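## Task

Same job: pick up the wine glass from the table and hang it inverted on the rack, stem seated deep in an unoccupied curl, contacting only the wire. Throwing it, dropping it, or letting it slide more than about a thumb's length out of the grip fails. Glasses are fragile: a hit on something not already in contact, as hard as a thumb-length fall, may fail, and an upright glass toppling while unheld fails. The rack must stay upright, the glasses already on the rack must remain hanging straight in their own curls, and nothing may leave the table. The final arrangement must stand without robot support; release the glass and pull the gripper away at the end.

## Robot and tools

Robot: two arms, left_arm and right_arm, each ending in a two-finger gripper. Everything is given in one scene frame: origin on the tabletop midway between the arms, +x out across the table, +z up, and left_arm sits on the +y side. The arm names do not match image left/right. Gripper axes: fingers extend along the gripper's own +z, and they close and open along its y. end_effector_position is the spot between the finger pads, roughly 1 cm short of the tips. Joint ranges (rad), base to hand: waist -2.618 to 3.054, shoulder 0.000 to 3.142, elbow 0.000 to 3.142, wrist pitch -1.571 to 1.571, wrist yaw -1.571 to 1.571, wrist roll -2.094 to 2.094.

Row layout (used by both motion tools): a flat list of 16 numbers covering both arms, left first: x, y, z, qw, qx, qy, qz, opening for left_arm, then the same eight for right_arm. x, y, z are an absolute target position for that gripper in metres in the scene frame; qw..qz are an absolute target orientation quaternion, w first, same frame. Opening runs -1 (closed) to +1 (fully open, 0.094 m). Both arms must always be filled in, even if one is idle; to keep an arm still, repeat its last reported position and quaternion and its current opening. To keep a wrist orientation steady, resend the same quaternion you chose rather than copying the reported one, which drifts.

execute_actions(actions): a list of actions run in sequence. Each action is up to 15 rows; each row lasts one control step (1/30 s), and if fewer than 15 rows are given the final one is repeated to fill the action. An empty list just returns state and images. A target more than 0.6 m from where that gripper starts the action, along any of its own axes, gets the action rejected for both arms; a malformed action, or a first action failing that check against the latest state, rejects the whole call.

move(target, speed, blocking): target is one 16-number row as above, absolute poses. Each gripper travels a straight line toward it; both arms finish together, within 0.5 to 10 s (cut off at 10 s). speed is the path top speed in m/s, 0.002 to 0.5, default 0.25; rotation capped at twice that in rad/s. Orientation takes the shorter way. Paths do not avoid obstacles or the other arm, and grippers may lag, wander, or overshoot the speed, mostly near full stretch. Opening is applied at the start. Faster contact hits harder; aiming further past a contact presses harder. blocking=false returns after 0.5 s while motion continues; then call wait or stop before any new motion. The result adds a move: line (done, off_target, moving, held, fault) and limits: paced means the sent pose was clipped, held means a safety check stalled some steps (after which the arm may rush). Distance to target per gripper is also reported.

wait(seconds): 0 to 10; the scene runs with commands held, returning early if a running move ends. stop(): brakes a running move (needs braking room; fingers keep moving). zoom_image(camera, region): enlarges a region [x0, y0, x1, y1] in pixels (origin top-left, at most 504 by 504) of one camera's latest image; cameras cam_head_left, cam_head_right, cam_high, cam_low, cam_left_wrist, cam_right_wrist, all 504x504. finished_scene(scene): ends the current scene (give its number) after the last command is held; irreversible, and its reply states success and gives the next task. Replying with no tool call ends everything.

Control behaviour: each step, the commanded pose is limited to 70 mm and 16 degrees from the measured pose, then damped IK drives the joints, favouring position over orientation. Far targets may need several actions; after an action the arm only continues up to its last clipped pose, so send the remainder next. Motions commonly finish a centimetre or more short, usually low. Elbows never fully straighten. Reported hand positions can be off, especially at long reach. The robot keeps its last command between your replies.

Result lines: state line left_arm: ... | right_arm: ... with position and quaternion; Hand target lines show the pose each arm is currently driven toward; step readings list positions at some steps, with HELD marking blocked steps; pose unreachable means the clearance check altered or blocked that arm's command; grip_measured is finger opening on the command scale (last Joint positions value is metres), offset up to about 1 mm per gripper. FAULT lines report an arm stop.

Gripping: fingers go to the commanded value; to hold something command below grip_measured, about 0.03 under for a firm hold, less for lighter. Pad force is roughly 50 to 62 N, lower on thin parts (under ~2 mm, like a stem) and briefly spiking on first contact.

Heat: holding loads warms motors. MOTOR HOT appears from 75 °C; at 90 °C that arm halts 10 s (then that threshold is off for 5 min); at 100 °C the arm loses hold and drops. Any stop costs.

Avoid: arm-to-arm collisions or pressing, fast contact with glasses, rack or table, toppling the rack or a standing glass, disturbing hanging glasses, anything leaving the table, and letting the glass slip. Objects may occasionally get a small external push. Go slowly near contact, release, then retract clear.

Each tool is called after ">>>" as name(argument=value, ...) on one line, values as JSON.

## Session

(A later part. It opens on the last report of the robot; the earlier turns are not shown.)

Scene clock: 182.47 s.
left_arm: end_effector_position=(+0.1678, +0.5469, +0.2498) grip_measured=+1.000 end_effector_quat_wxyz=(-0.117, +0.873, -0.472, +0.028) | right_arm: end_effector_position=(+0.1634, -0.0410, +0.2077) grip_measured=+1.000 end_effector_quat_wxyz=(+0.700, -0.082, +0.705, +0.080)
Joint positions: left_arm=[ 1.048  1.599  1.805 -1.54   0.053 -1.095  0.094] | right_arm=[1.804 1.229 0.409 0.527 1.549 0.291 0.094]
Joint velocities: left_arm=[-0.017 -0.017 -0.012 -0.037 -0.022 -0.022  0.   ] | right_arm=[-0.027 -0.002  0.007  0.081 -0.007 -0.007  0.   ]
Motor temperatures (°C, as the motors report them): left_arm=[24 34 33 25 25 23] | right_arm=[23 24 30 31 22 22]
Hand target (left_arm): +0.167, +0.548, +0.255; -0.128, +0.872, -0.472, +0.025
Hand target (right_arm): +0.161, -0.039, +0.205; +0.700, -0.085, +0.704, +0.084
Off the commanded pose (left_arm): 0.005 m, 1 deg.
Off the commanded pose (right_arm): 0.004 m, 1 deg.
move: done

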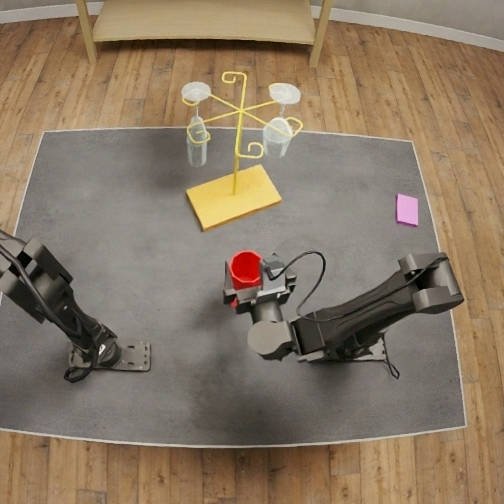

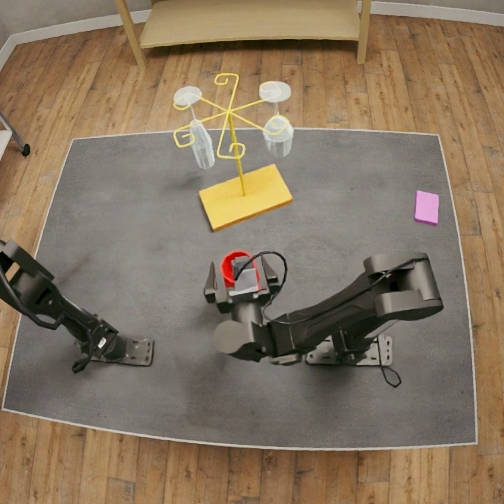

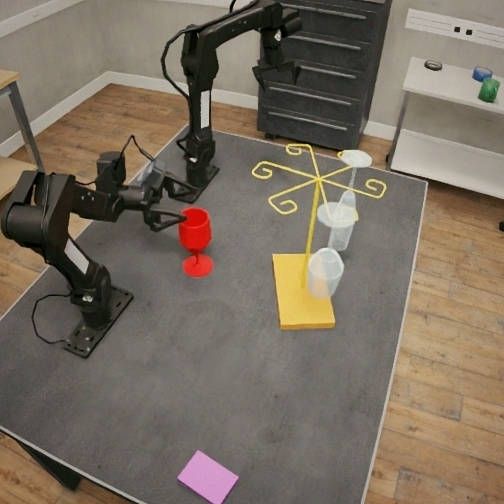

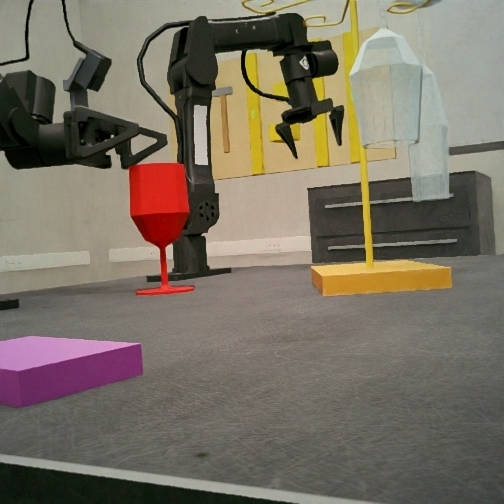

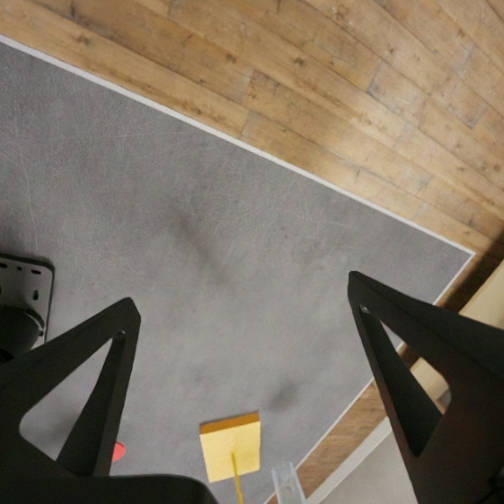

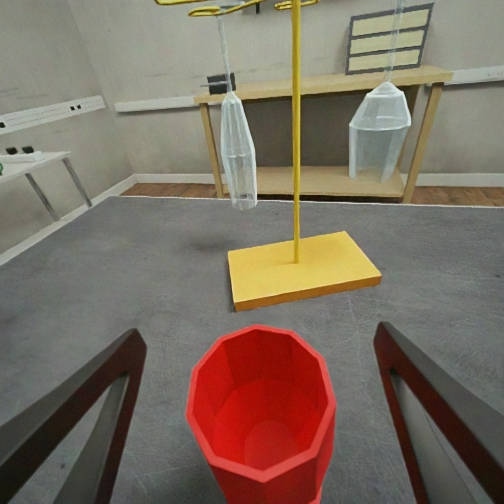

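>>> move(target=[0.167,0.548,0.255,-0.128,0.872,-0.472,0.025,1,0.169,-0.039,0.2,0.702,-0.085,0.702,0.085,1], speed=0.03)

>>> move(target=[0.167,0.548,0.255,-0.128,0.872,-0.472,0.025,1,0.169,-0.039,0.15,0.702,-0.085,0.702,0.085,1], speed=0.03)

>>> zoom_image(camera="cam_head_left", region=[190,210,330,340])

Scene clock: 196.30 s.
left_arm: end_effector_position=(+0.1678, +0.5469, +0.2498) grip_measured=+1.000 end_effector_quat_wxyz=(-0.117, +0.873, -0.472, +0.028) | right_arm: end_effector_position=(+0.1668, -0.0389, +0.2023) grip_measured=+1.000 end_effector_quat_wxyz=(+0.697, -0.082, +0.707, +0.088)
Joint positions: left_arm=[ 1.048  1.599  1.805 -1.54   0.053 -1.095  0.094] | right_arm=[1.785 1.245 0.385 0.609 1.516 0.261 0.094]
Joint velocities: left_arm=[ 0.002 -0.012 -0.007  0.037 -0.066 -0.022  0.   ] | right_arm=[ 0.017  0.007 -0.012  0.198  0.022 -0.081  0.   ]
Motor temperatures (°C, as the motors report them): left_arm=[24 34 33 25 25 23] | right_arm=[23 24 30 31 22 22]
Hand target (left_arm): +0.167, +0.548, +0.255; -0.128, +0.872, -0.472, +0.025
Hand target (right_arm): +0.169, -0.039, +0.200; +0.697, -0.084, +0.707, +0.083
Off the commanded pose (left_arm): 0.005 m, 1 deg.
Off the commanded pose (right_arm): 0.003 m, 1 deg.
move: done

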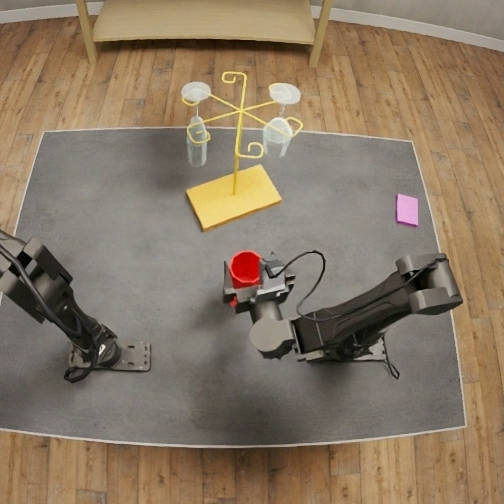

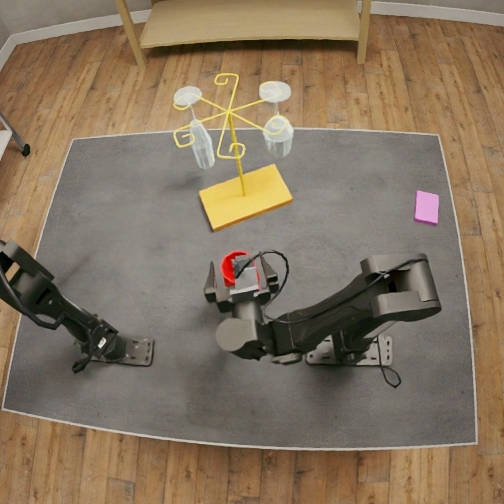

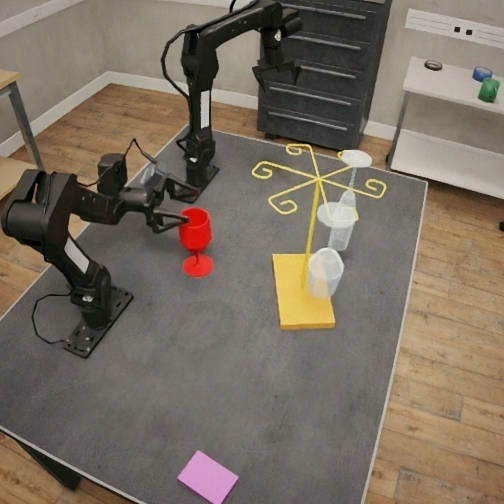

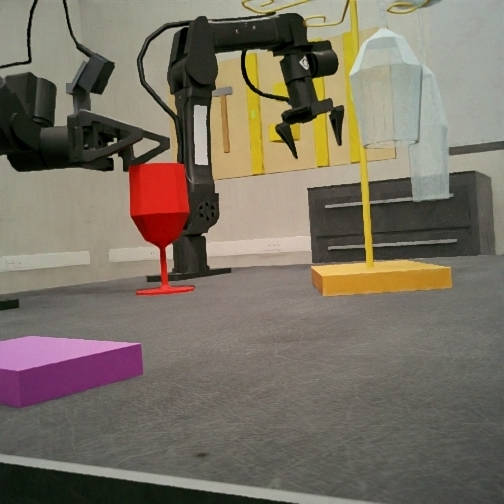

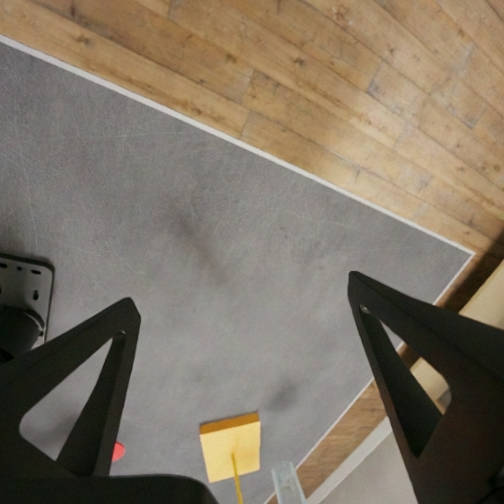

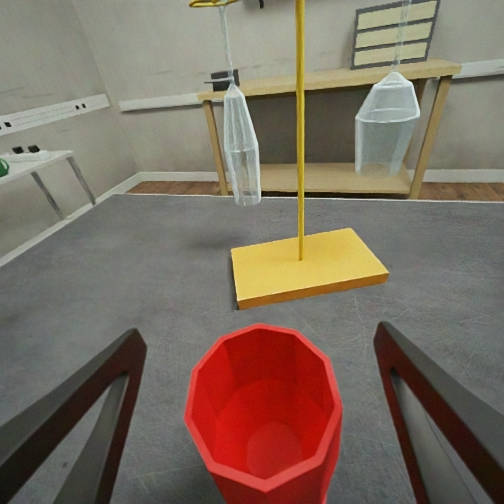

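Scene clock: 198.53 s.
left_arm: end_effector_position=(+0.1678, +0.5469, +0.2498) grip_measured=+1.000 end_effector_quat_wxyz=(-0.117, +0.873, -0.472, +0.028) | right_arm: end_effector_position=(+0.1665, -0.0371, +0.1523) grip_measured=+1.000 end_effector_quat_wxyz=(+0.695, -0.082, +0.708, +0.089)
Joint positions: left_arm=[ 1.048  1.599  1.805 -1.54   0.053 -1.095  0.094] | right_arm=[1.785 1.482 0.293 0.882 1.514 0.318 0.094]
Joint velocities: left_arm=[-0.012 -0.007  0.002 -0.007  0.037 -0.007  0.   ] | right_arm=[-0.017  0.032 -0.027  0.154 -0.051 -0.154  0.   ]
Motor temperatures (°C, as the motors report them): left_arm=[24 34 33 25 25 23] | right_arm=[23 24 29 31 22 22]
Hand target (left_arm): +0.167, +0.548, +0.255; -0.128, +0.872, -0.472, +0.025
Hand target (right_arm): +0.169, -0.039, +0.150; +0.696, -0.084, +0.708, +0.082
Off the commanded pose (left_arm): 0.005 m, 1 deg.
Off the commanded pose (right_arm): 0.004 m, 1 deg.
move: done

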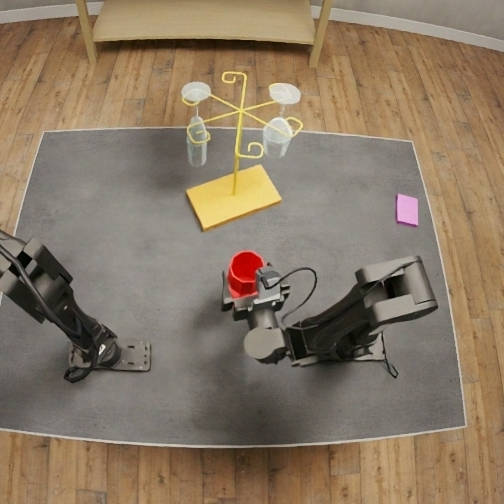

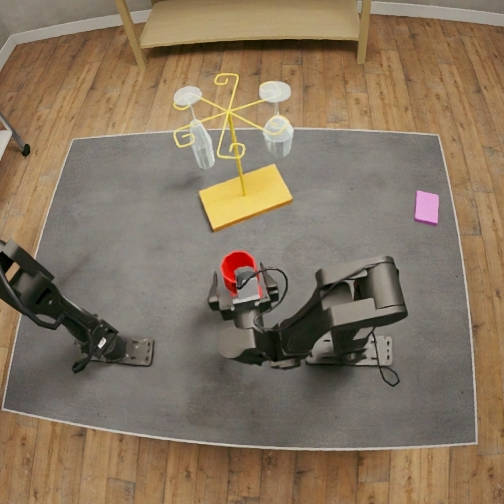

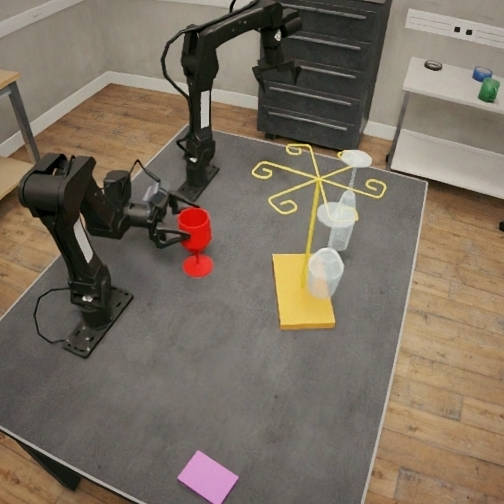

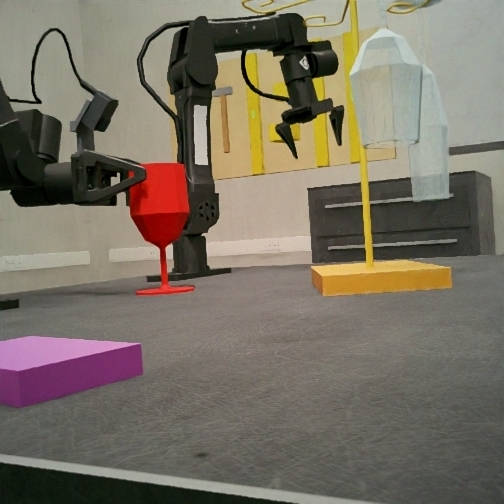

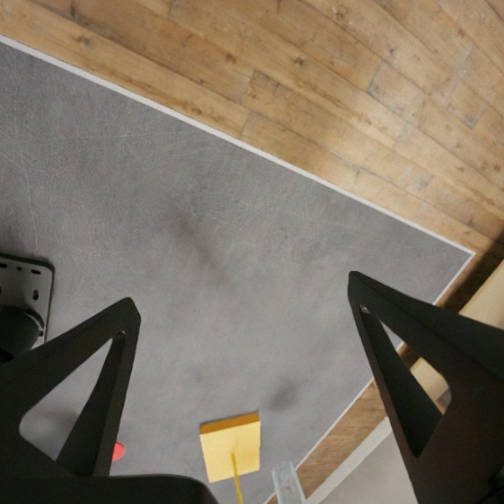

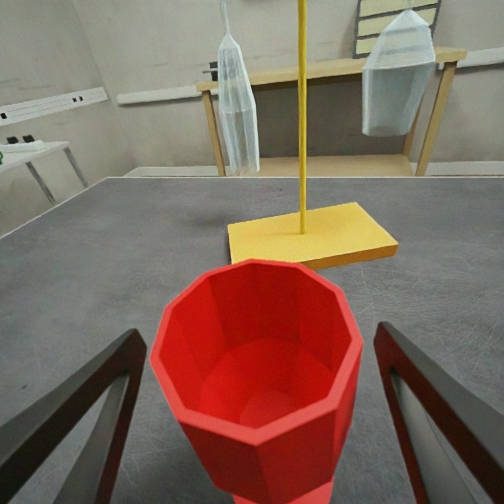

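Region (190, 210, 330, 340) of cam_head_left's 504x504 image, scaled by 3.600, with more detail than that image has; it fills the top 468 rows of this view, and the rest is white.

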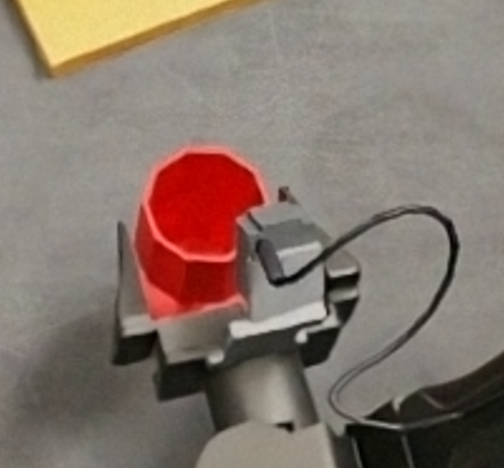

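>>> execute_actions(actions=[[[0.167,0.548,0.255,-0.128,0.872,-0.472,0.025,1,0.169,-0.039,0.15,0.702,-0.085,0.702,0.085,0.7]],[[0.167,0.548,0.255,-0.128,0.872,-0.472,0.025,1,0.169,-0.039,0.15,0.702,-0.085,0.702,0.085,0.58]],[[0.167,0.548,0.255,-0.128,0.872,-0.472,0.025,1,0.169,-0.039,0.15,0.702,-0.085,0.702,0.085,0.5]],[[0.167,0.548,0.255,-0.128,0.872,-0.472,0.025,1,0.169,-0.039,0.15,0.702,-0.085,0.702,0.085,0.45]]])

Scene clock: 217.33 s.
left_arm: end_effector_position=(+0.1678, +0.5469, +0.2498) grip_measured=+1.000 end_effector_quat_wxyz=(-0.117, +0.873, -0.472, +0.028) | right_arm: end_effector_position=(+0.1664, -0.0367, +0.1528) grip_measured=+0.511 end_effector_quat_wxyz=(+0.699, -0.082, +0.705, +0.091)
Joint positions: left_arm=[ 1.048  1.599  1.805 -1.54   0.053 -1.095  0.094] | right_arm=[1.785 1.559 0.261 1.174 1.514 0.139 0.071]
Joint velocities: left_arm=[ 0.002 -0.002  0.002  0.037 -0.051  0.007  0.   ] | right_arm=[ 0.002  0.017 -0.037  0.037 -0.022 -0.022  0.   ]
Motor temperatures (°C, as the motors report them): left_arm=[24 34 33 25 25 23] | right_arm=[23 24 29 31 22 22]
Hand target (left_arm): +0.167, +0.548, +0.255; -0.128, +0.872, -0.472, +0.025
Hand target (right_arm): +0.169, -0.039, +0.150; +0.699, -0.085, +0.705, +0.084
Off the commanded pose (left_arm): 0.005 m, 1 deg.
Off the commanded pose (right_arm): 0.004 m, 1 deg.
Step readings (end_effector_position; steps 1 to 15: 1st action; 16 to 30: 2nd action; 31 to 45: 3rd action; 46 to 60: 4th action):
0: left_arm (+0.1678, +0.5469, +0.2498) | right_arm (+0.1664, -0.0367, +0.1536)
1: left_arm (+0.1678, +0.5469, +0.2498) | right_arm (+0.1664, -0.0366, +0.1537)
2: left_arm (+0.1678, +0.5469, +0.2498) | right_arm (+0.1663, -0.0364, +0.1539)
4: left_arm (+0.1678, +0.5469, +0.2498) | right_arm (+0.1663, -0.0360, +0.1539)
8: left_arm (+0.1678, +0.5469, +0.2498) | right_arm (+0.1661, -0.0353, +0.1543)
15: left_arm (+0.1678, +0.5469, +0.2498) | right_arm (+0.1664, -0.0369, +0.1525)
16: left_arm (+0.1678, +0.5469, +0.2498) | right_arm (+0.1664, -0.0369, +0.1526)
17: left_arm (+0.1678, +0.5469, +0.2498) | right_arm (+0.1664, -0.0369, +0.1526)
19: left_arm (+0.1678, +0.5469, +0.2498) | right_arm (+0.1664, -0.0368, +0.1528)
23: left_arm (+0.1678, +0.5469, +0.2498) | right_arm (+0.1664, -0.0368, +0.1529)
30: left_arm (+0.1678, +0.5469, +0.2498) | right_arm (+0.1664, -0.0368, +0.1529)
31: left_arm (+0.1678, +0.5469, +0.2498) | right_arm (+0.1664, -0.0368, +0.1528)
32: left_arm (+0.1678, +0.5469, +0.2498) | right_arm (+0.1664, -0.0368, +0.1527)
34: left_arm (+0.1678, +0.5469, +0.2498) | right_arm (+0.1664, -0.0368, +0.1528)
38: left_arm (+0.1678, +0.5469, +0.2498) | right_arm (+0.1664, -0.0368, +0.1528)
45: left_arm (+0.1678, +0.5469, +0.2498) | right_arm (+0.1664, -0.0368, +0.1527)
46: left_arm (+0.1678, +0.5469, +0.2498) | right_arm (+0.1664, -0.0368, +0.1527)
47: left_arm (+0.1678, +0.5469, +0.2498) | right_arm (+0.1664, -0.0368, +0.1528)
49: left_arm (+0.1678, +0.5469, +0.2498) | right_arm (+0.1664, -0.0368, +0.1527)
53: left_arm (+0.1678, +0.5469, +0.2498) | right_arm (+0.1664, -0.0368, +0.1527)
60: end_effector_position above

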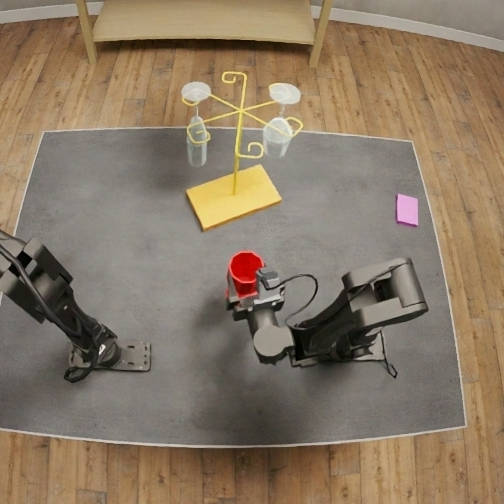

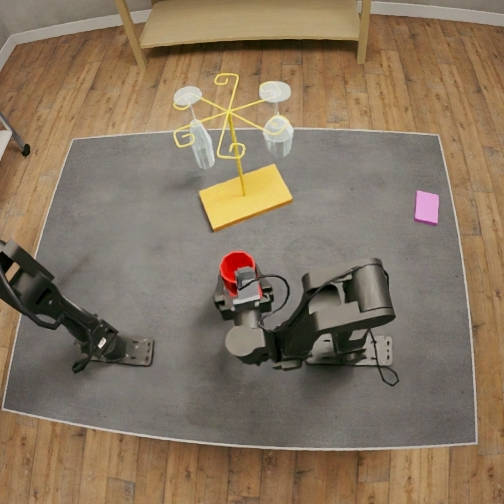

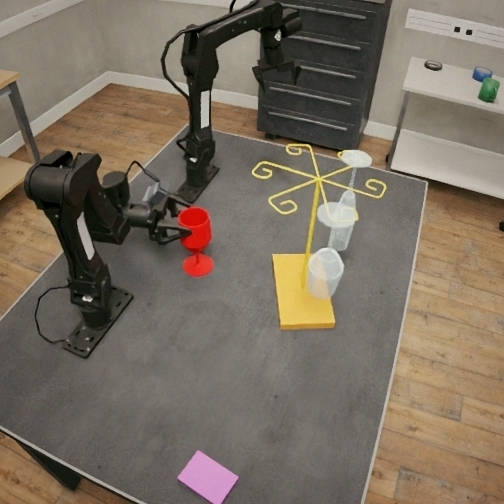

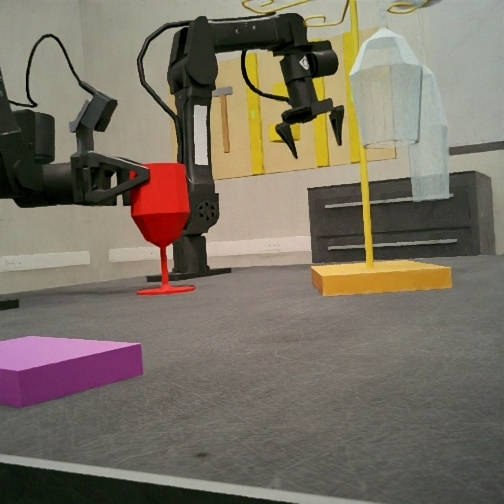

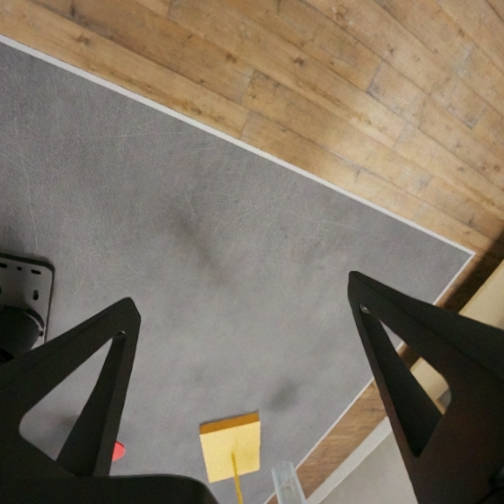

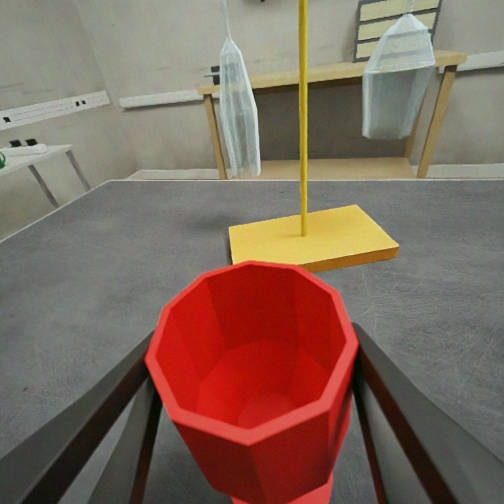

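>>> move(target=[0.167,0.548,0.255,-0.128,0.872,-0.472,0.025,1,0.169,-0.039,0.15,0.702,-0.085,0.702,0.085,0.9])

>>> move(target=[0.167,0.548,0.255,-0.128,0.872,-0.472,0.025,1,0.180,-0.037,0.15,0.702,-0.085,0.702,0.085,0.9], speed=0.02)

>>> zoom_image(camera="cam_head_left", region=[190,210,330,340])

Scene clock: 238.33 s.
left_arm: end_effector_position=(+0.1678, +0.5469, +0.2498) grip_measured=+1.000 end_effector_quat_wxyz=(-0.117, +0.873, -0.472, +0.028) | right_arm: end_effector_position=(+0.1663, -0.0364, +0.1549) grip_measured=+0.898 end_effector_quat_wxyz=(+0.699, -0.077, +0.705, +0.096)
Joint positions: left_arm=[ 1.048  1.599  1.805 -1.54   0.053 -1.095  0.094] | right_arm=[1.785 1.565 0.26  1.218 1.514 0.114 0.089]
Joint velocities: left_arm=[-0.007  0.007 -0.002  0.022 -0.066  0.051  0.   ] | right_arm=[ 0.012  0.081  0.007  0.095 -0.051 -0.11  -0.001]
Motor temperatures (°C, as the motors report them): left_arm=[24 34 33 25 25 23] | right_arm=[23 24 28 31 22 22]
Hand target (left_arm): +0.167, +0.548, +0.255; -0.128, +0.872, -0.472, +0.025
Hand target (right_arm): +0.169, -0.039, +0.150; +0.700, -0.085, +0.704, +0.084
Off the commanded pose (left_arm): 0.005 m, 1 deg.
Off the commanded pose (right_arm): 0.006 m, 2 deg.
move: done

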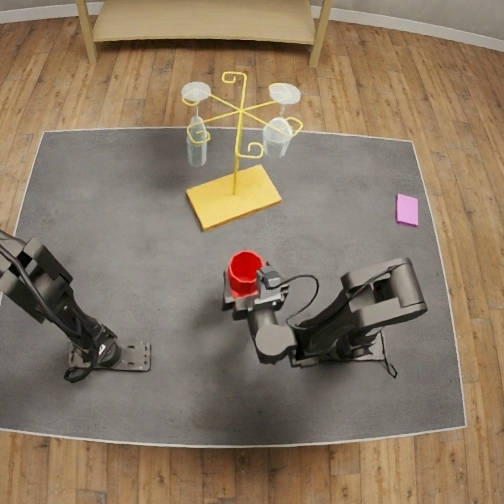

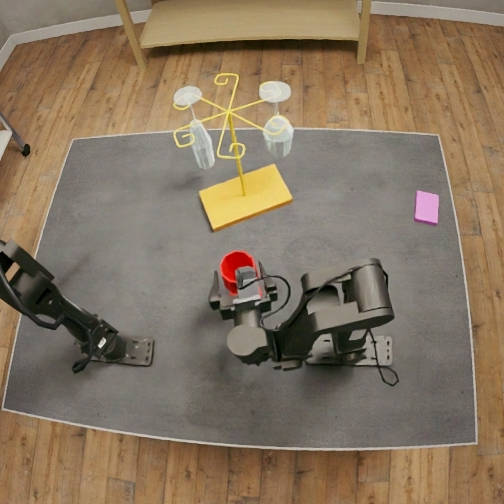

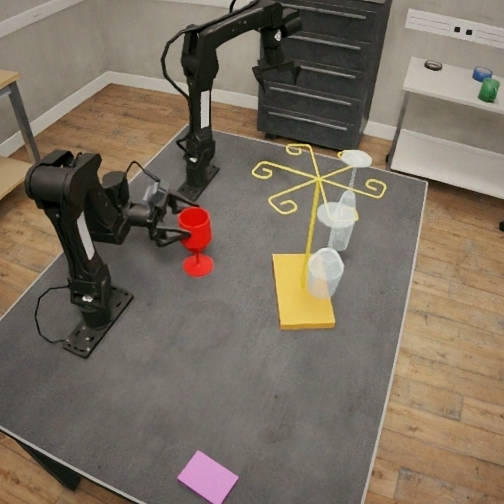

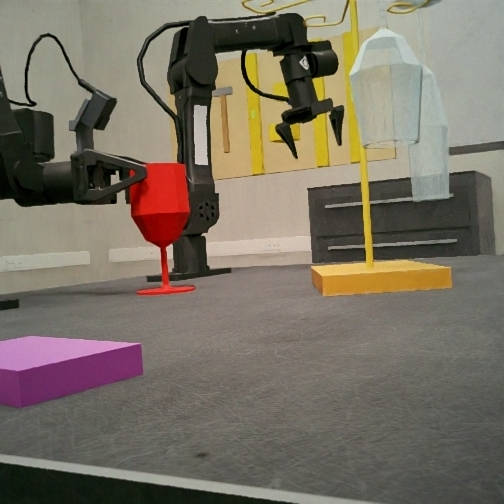

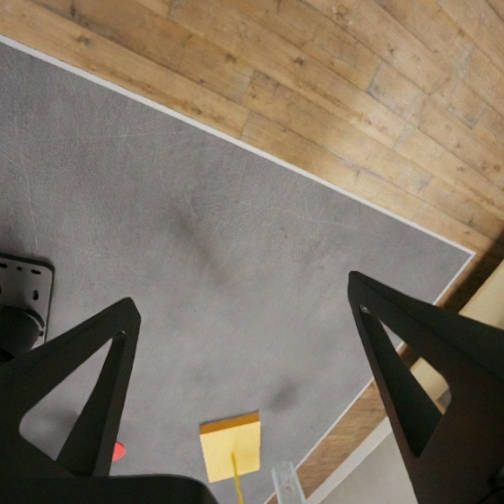

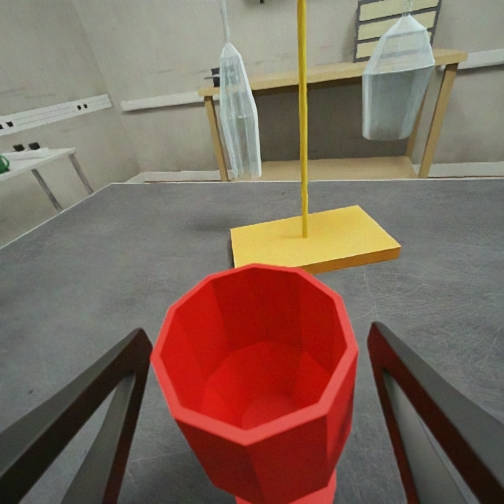

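Scene clock: 239.33 s.
left_arm: end_effector_position=(+0.1678, +0.5469, +0.2498) grip_measured=+1.000 end_effector_quat_wxyz=(-0.117, +0.873, -0.472, +0.028) | right_arm: end_effector_position=(+0.1778, -0.0346, +0.1539) grip_measured=+0.898 end_effector_quat_wxyz=(+0.699, -0.077, +0.705, +0.091)
Joint positions: left_arm=[ 1.048  1.599  1.805 -1.54   0.053 -1.095  0.094] | right_arm=[1.731 1.589 0.26  1.271 1.467 0.079 0.089]
Joint velocities: left_arm=[ 0.002 -0.027 -0.002 -0.051 -0.11  -0.007  0.   ] | right_arm=[-0.007  0.022 -0.002  0.095  0.007 -0.198  0.   ]
Motor temperatures (°C, as the motors report them): left_arm=[24 34 33 25 25 23] | right_arm=[23 24 28 31 22 22]
Hand target (left_arm): +0.167, +0.548, +0.255; -0.128, +0.872, -0.472, +0.025
Hand target (right_arm): +0.180, -0.037, +0.150; +0.700, -0.085, +0.704, +0.085
Off the commanded pose (left_arm): 0.005 m, 1 deg.
Off the commanded pose (right_arm): 0.005 m, 1 deg.
move: done

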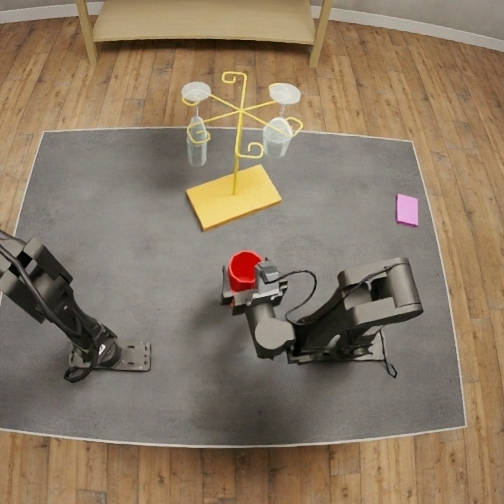

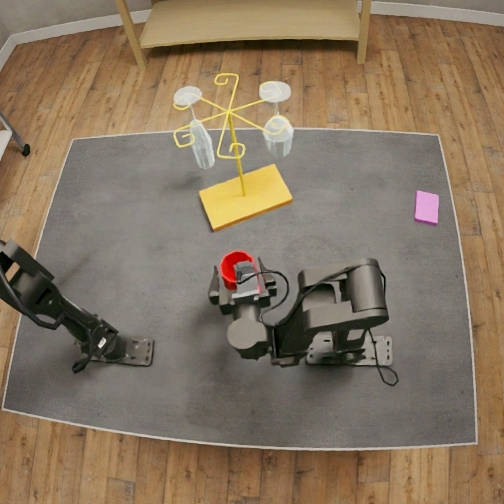

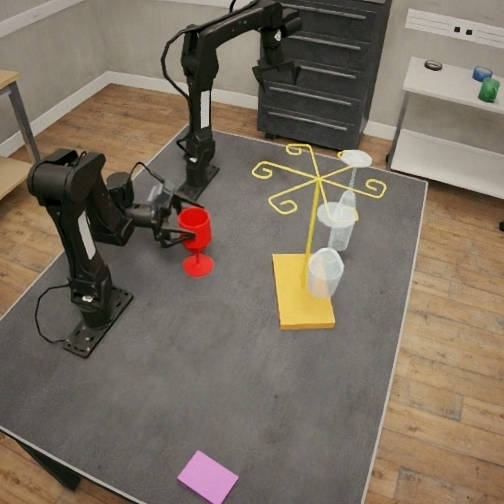

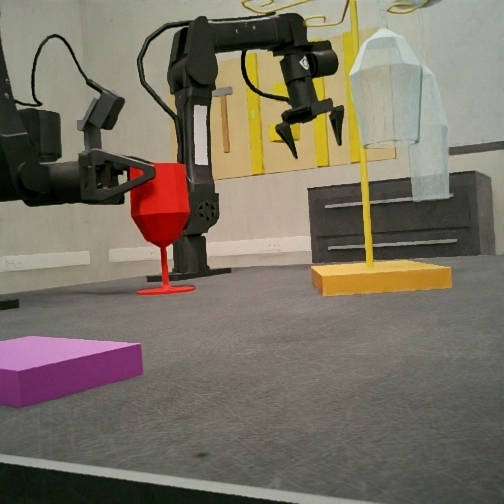

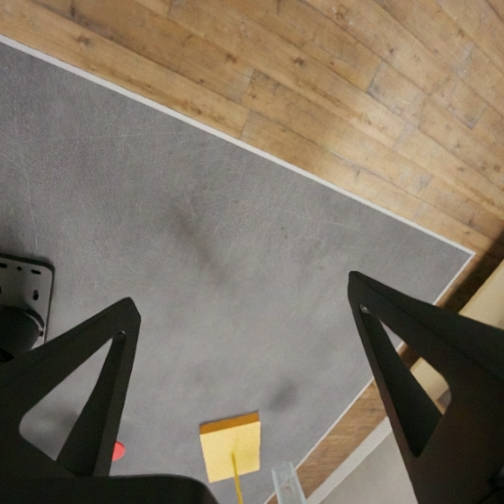

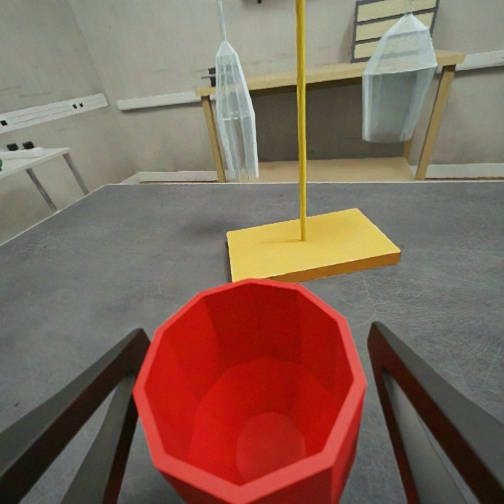

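Region (190, 210, 330, 340) of cam_head_left's 504x504 image, scaled by 3.600, with more detail than that image has; it fills the top 468 rows of this view, and the rest is white.

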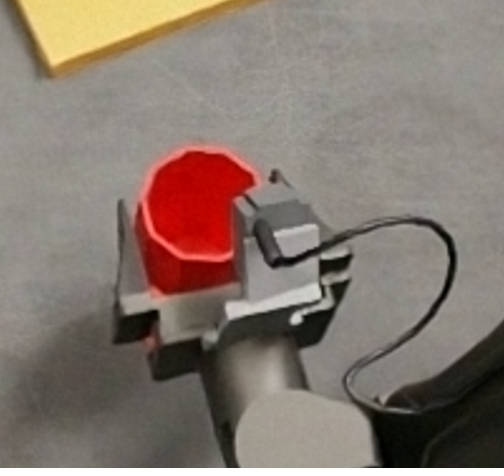

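>>> execute_actions(actions=[[[0.167,0.548,0.255,-0.128,0.872,-0.472,0.025,1,0.180,-0.037,0.15,0.702,-0.085,0.702,0.085,0.6]],[[0.167,0.548,0.255,-0.128,0.872,-0.472,0.025,1,0.180,-0.037,0.15,0.702,-0.085,0.702,0.085,0.52]],[[0.167,0.548,0.255,-0.128,0.872,-0.472,0.025,1,0.180,-0.037,0.15,0.702,-0.085,0.702,0.085,0.47]]])

>>> move(target=[0.167,0.548,0.255,-0.128,0.872,-0.472,0.025,1,0.180,-0.037,0.2,0.702,-0.085,0.702,0.085,0.47], speed=0.05)

Scene clock: 248.90 s.
left_arm: end_effector_position=(+0.1678, +0.5469, +0.2498) grip_measured=+1.000 end_effector_quat_wxyz=(-0.117, +0.873, -0.472, +0.028) | right_arm: end_effector_position=(+0.1778, -0.0349, +0.1548) grip_measured=+0.508 end_effector_quat_wxyz=(+0.701, -0.077, +0.703, +0.094)
Joint positions: left_arm=[ 1.048  1.599  1.805 -1.54   0.053 -1.095  0.094] | right_arm=[1.731 1.616 0.25  1.37  1.462 0.021 0.071]
Joint velocities: left_arm=[ 0.012  0.002  0.007 -0.037  0.007  0.037  0.   ] | right_arm=[ 0.012  0.012 -0.017 -0.037 -0.007 -0.051 -0.   ]
Motor temperatures (°C, as the motors report them): left_arm=[24 34 33 25 25 23] | right_arm=[23 24 28 31 22 22]
Hand target (left_arm): +0.167, +0.548, +0.255; -0.128, +0.872, -0.472, +0.025
Hand target (right_arm): +0.180, -0.037, +0.150; +0.701, -0.085, +0.703, +0.085
Off the commanded pose (left_arm): 0.005 m, 1 deg.
Off the commanded pose (right_arm): 0.006 m, 1 deg.
Step readings (end_effector_position; steps 1 to 15: 1st action; 16 to 30: 2nd action; 31 to 45: 3rd action):
0: left_arm (+0.1678, +0.5469, +0.2498) | right_arm (+0.1777, -0.0341, +0.1549)
1: left_arm (+0.1678, +0.5469, +0.2498) | right_arm (+0.1777, -0.0341, +0.1550)
2: left_arm (+0.1678, +0.5469, +0.2498) | right_arm (+0.1777, -0.0340, +0.1550)
4: left_arm (+0.1678, +0.5469, +0.2498) | right_arm (+0.1777, -0.0338, +0.1547)
8: left_arm (+0.1678, +0.5469, +0.2498) | right_arm (+0.1777, -0.0336, +0.1545)
15: left_arm (+0.1678, +0.5469, +0.2498) | right_arm (+0.1776, -0.0334, +0.1550)
16: left_arm (+0.1678, +0.5469, +0.2498) | right_arm (+0.1776, -0.0335, +0.1549)
17: left_arm (+0.1678, +0.5469, +0.2498) | right_arm (+0.1776, -0.0336, +0.1548)
19: left_arm (+0.1678, +0.5469, +0.2498) | right_arm (+0.1777, -0.0340, +0.1549)
23: left_arm (+0.1678, +0.5469, +0.2498) | right_arm (+0.1777, -0.0346, +0.1550)
30: left_arm (+0.1678, +0.5469, +0.2498) | right_arm (+0.1778, -0.0352, +0.1549)
31: left_arm (+0.1678, +0.5469, +0.2498) | right_arm (+0.1778, -0.0352, +0.1550)
32: left_arm (+0.1678, +0.5469, +0.2498) | right_arm (+0.1778, -0.0353, +0.1550)
34: left_arm (+0.1678, +0.5469, +0.2498) | right_arm (+0.1778, -0.0353, +0.1550)
38: left_arm (+0.1678, +0.5469, +0.2498) | right_arm (+0.1778, -0.0351, +0.1548)
45: end_effector_position above

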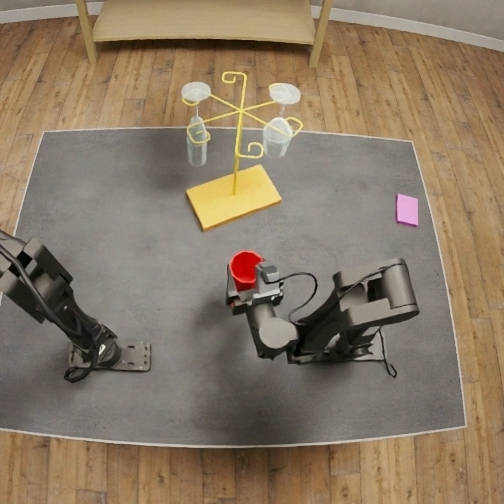

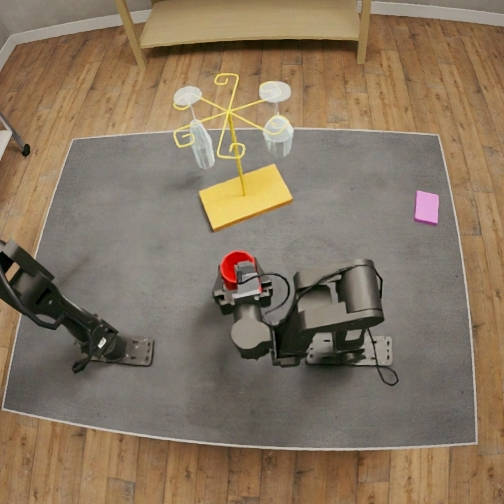

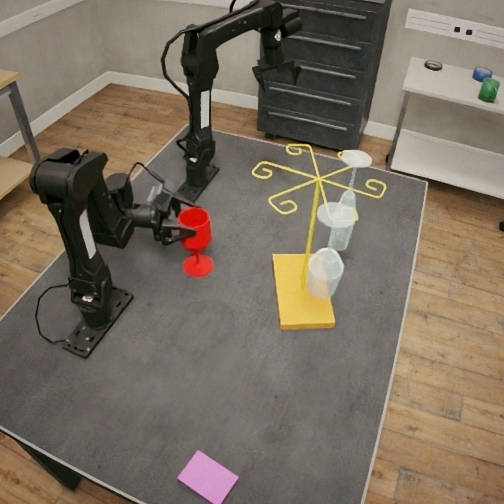

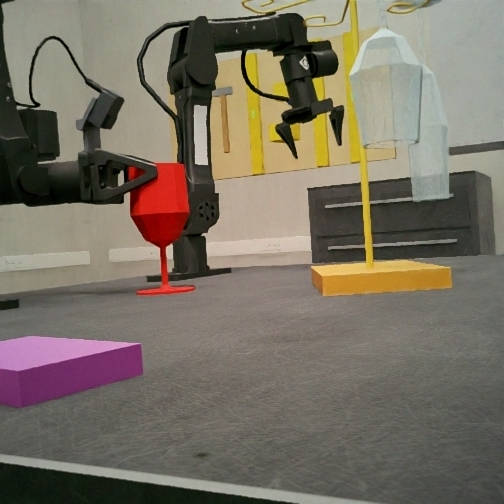

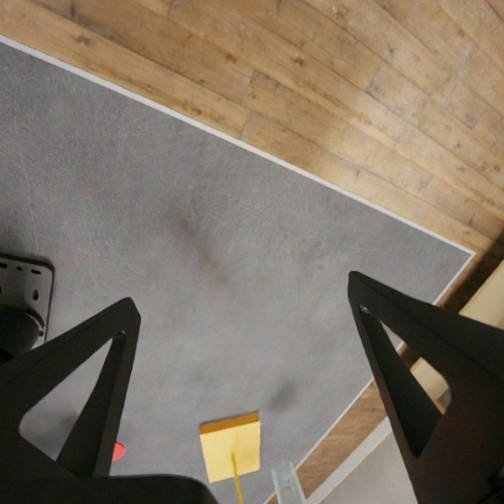

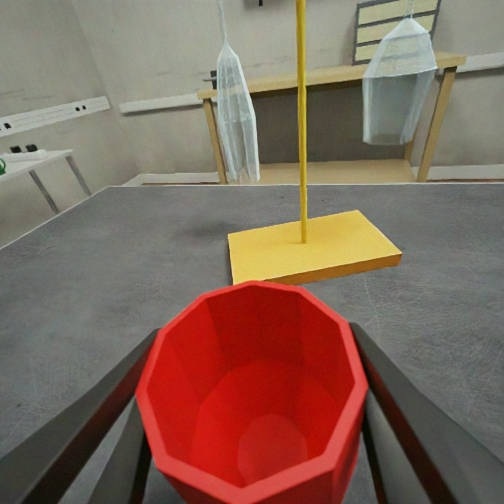

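Scene clock: 250.33 s.
left_arm: end_effector_position=(+0.1678, +0.5469, +0.2498) grip_measured=+1.000 end_effector_quat_wxyz=(-0.117, +0.873, -0.472, +0.028) | right_arm: end_effector_position=(+0.1786, -0.0407, +0.1890) grip_measured=+0.508 end_effector_quat_wxyz=(+0.705, -0.103, +0.698, +0.068)
Joint positions: left_arm=[ 1.048  1.599  1.805 -1.54   0.053 -1.095  0.094] | right_arm=[ 1.731  1.384  0.279  1.137  1.462 -0.083  0.071]
Joint velocities: left_arm=[-0.012 -0.002  0.002  0.007 -0.022  0.022  0.   ] | right_arm=[-0.007 -0.066  0.007 -0.242  0.022  0.154  0.   ]
Motor temperatures (°C, as the motors report them): left_arm=[24 34 33 25 25 23] | right_arm=[23 24 28 31 22 22]
Hand target (left_arm): +0.167, +0.548, +0.255; -0.128, +0.872, -0.472, +0.025
Hand target (right_arm): +0.180, -0.037, +0.200; +0.704, -0.084, +0.700, +0.085
Off the commanded pose (left_arm): 0.005 m, 1 deg.
Off the commanded pose (right_arm): 0.012 m, 3 deg.
move: off_target (right_arm)

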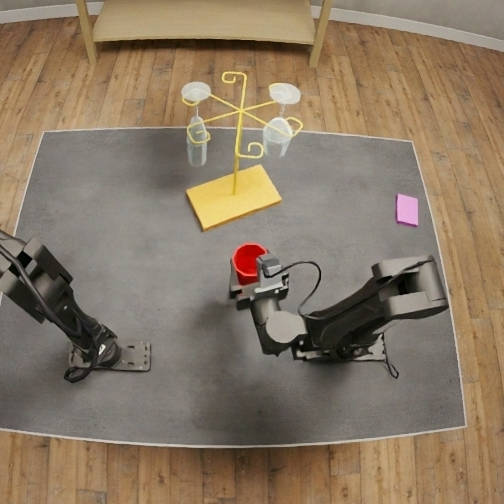

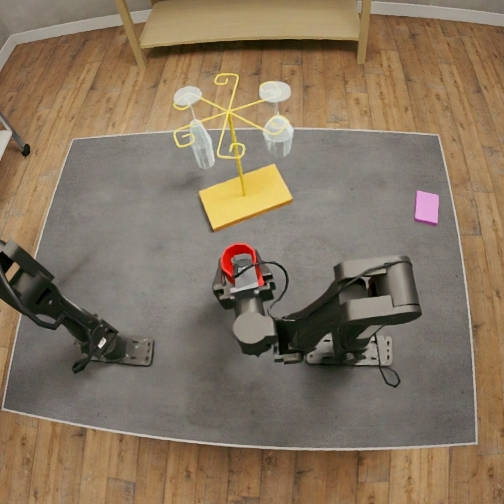

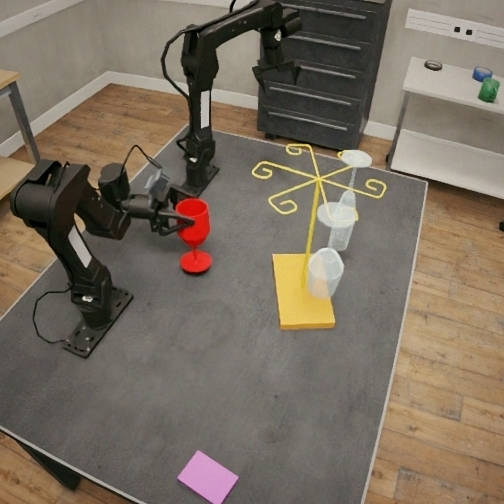

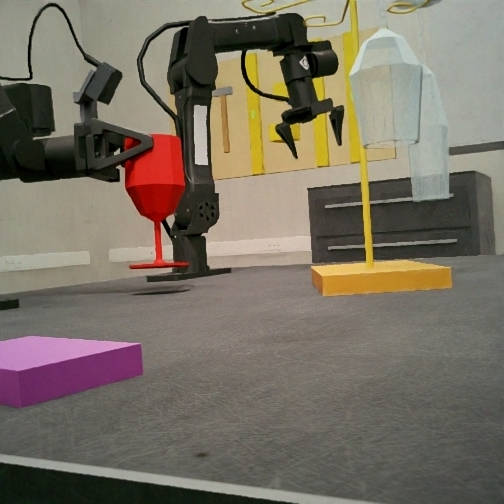

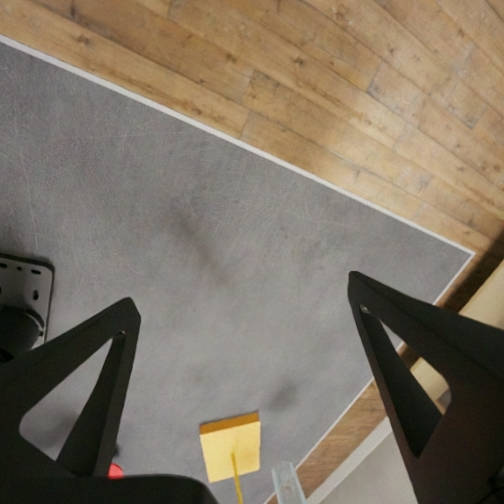

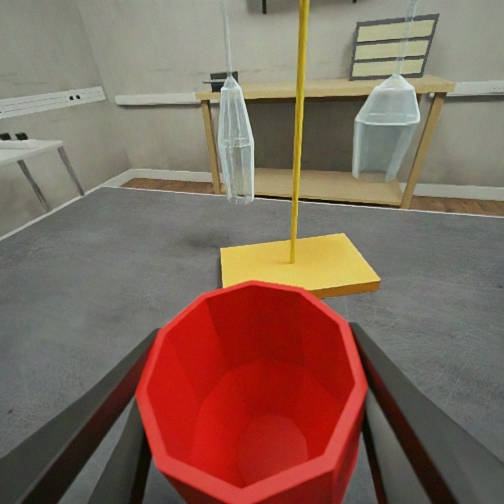

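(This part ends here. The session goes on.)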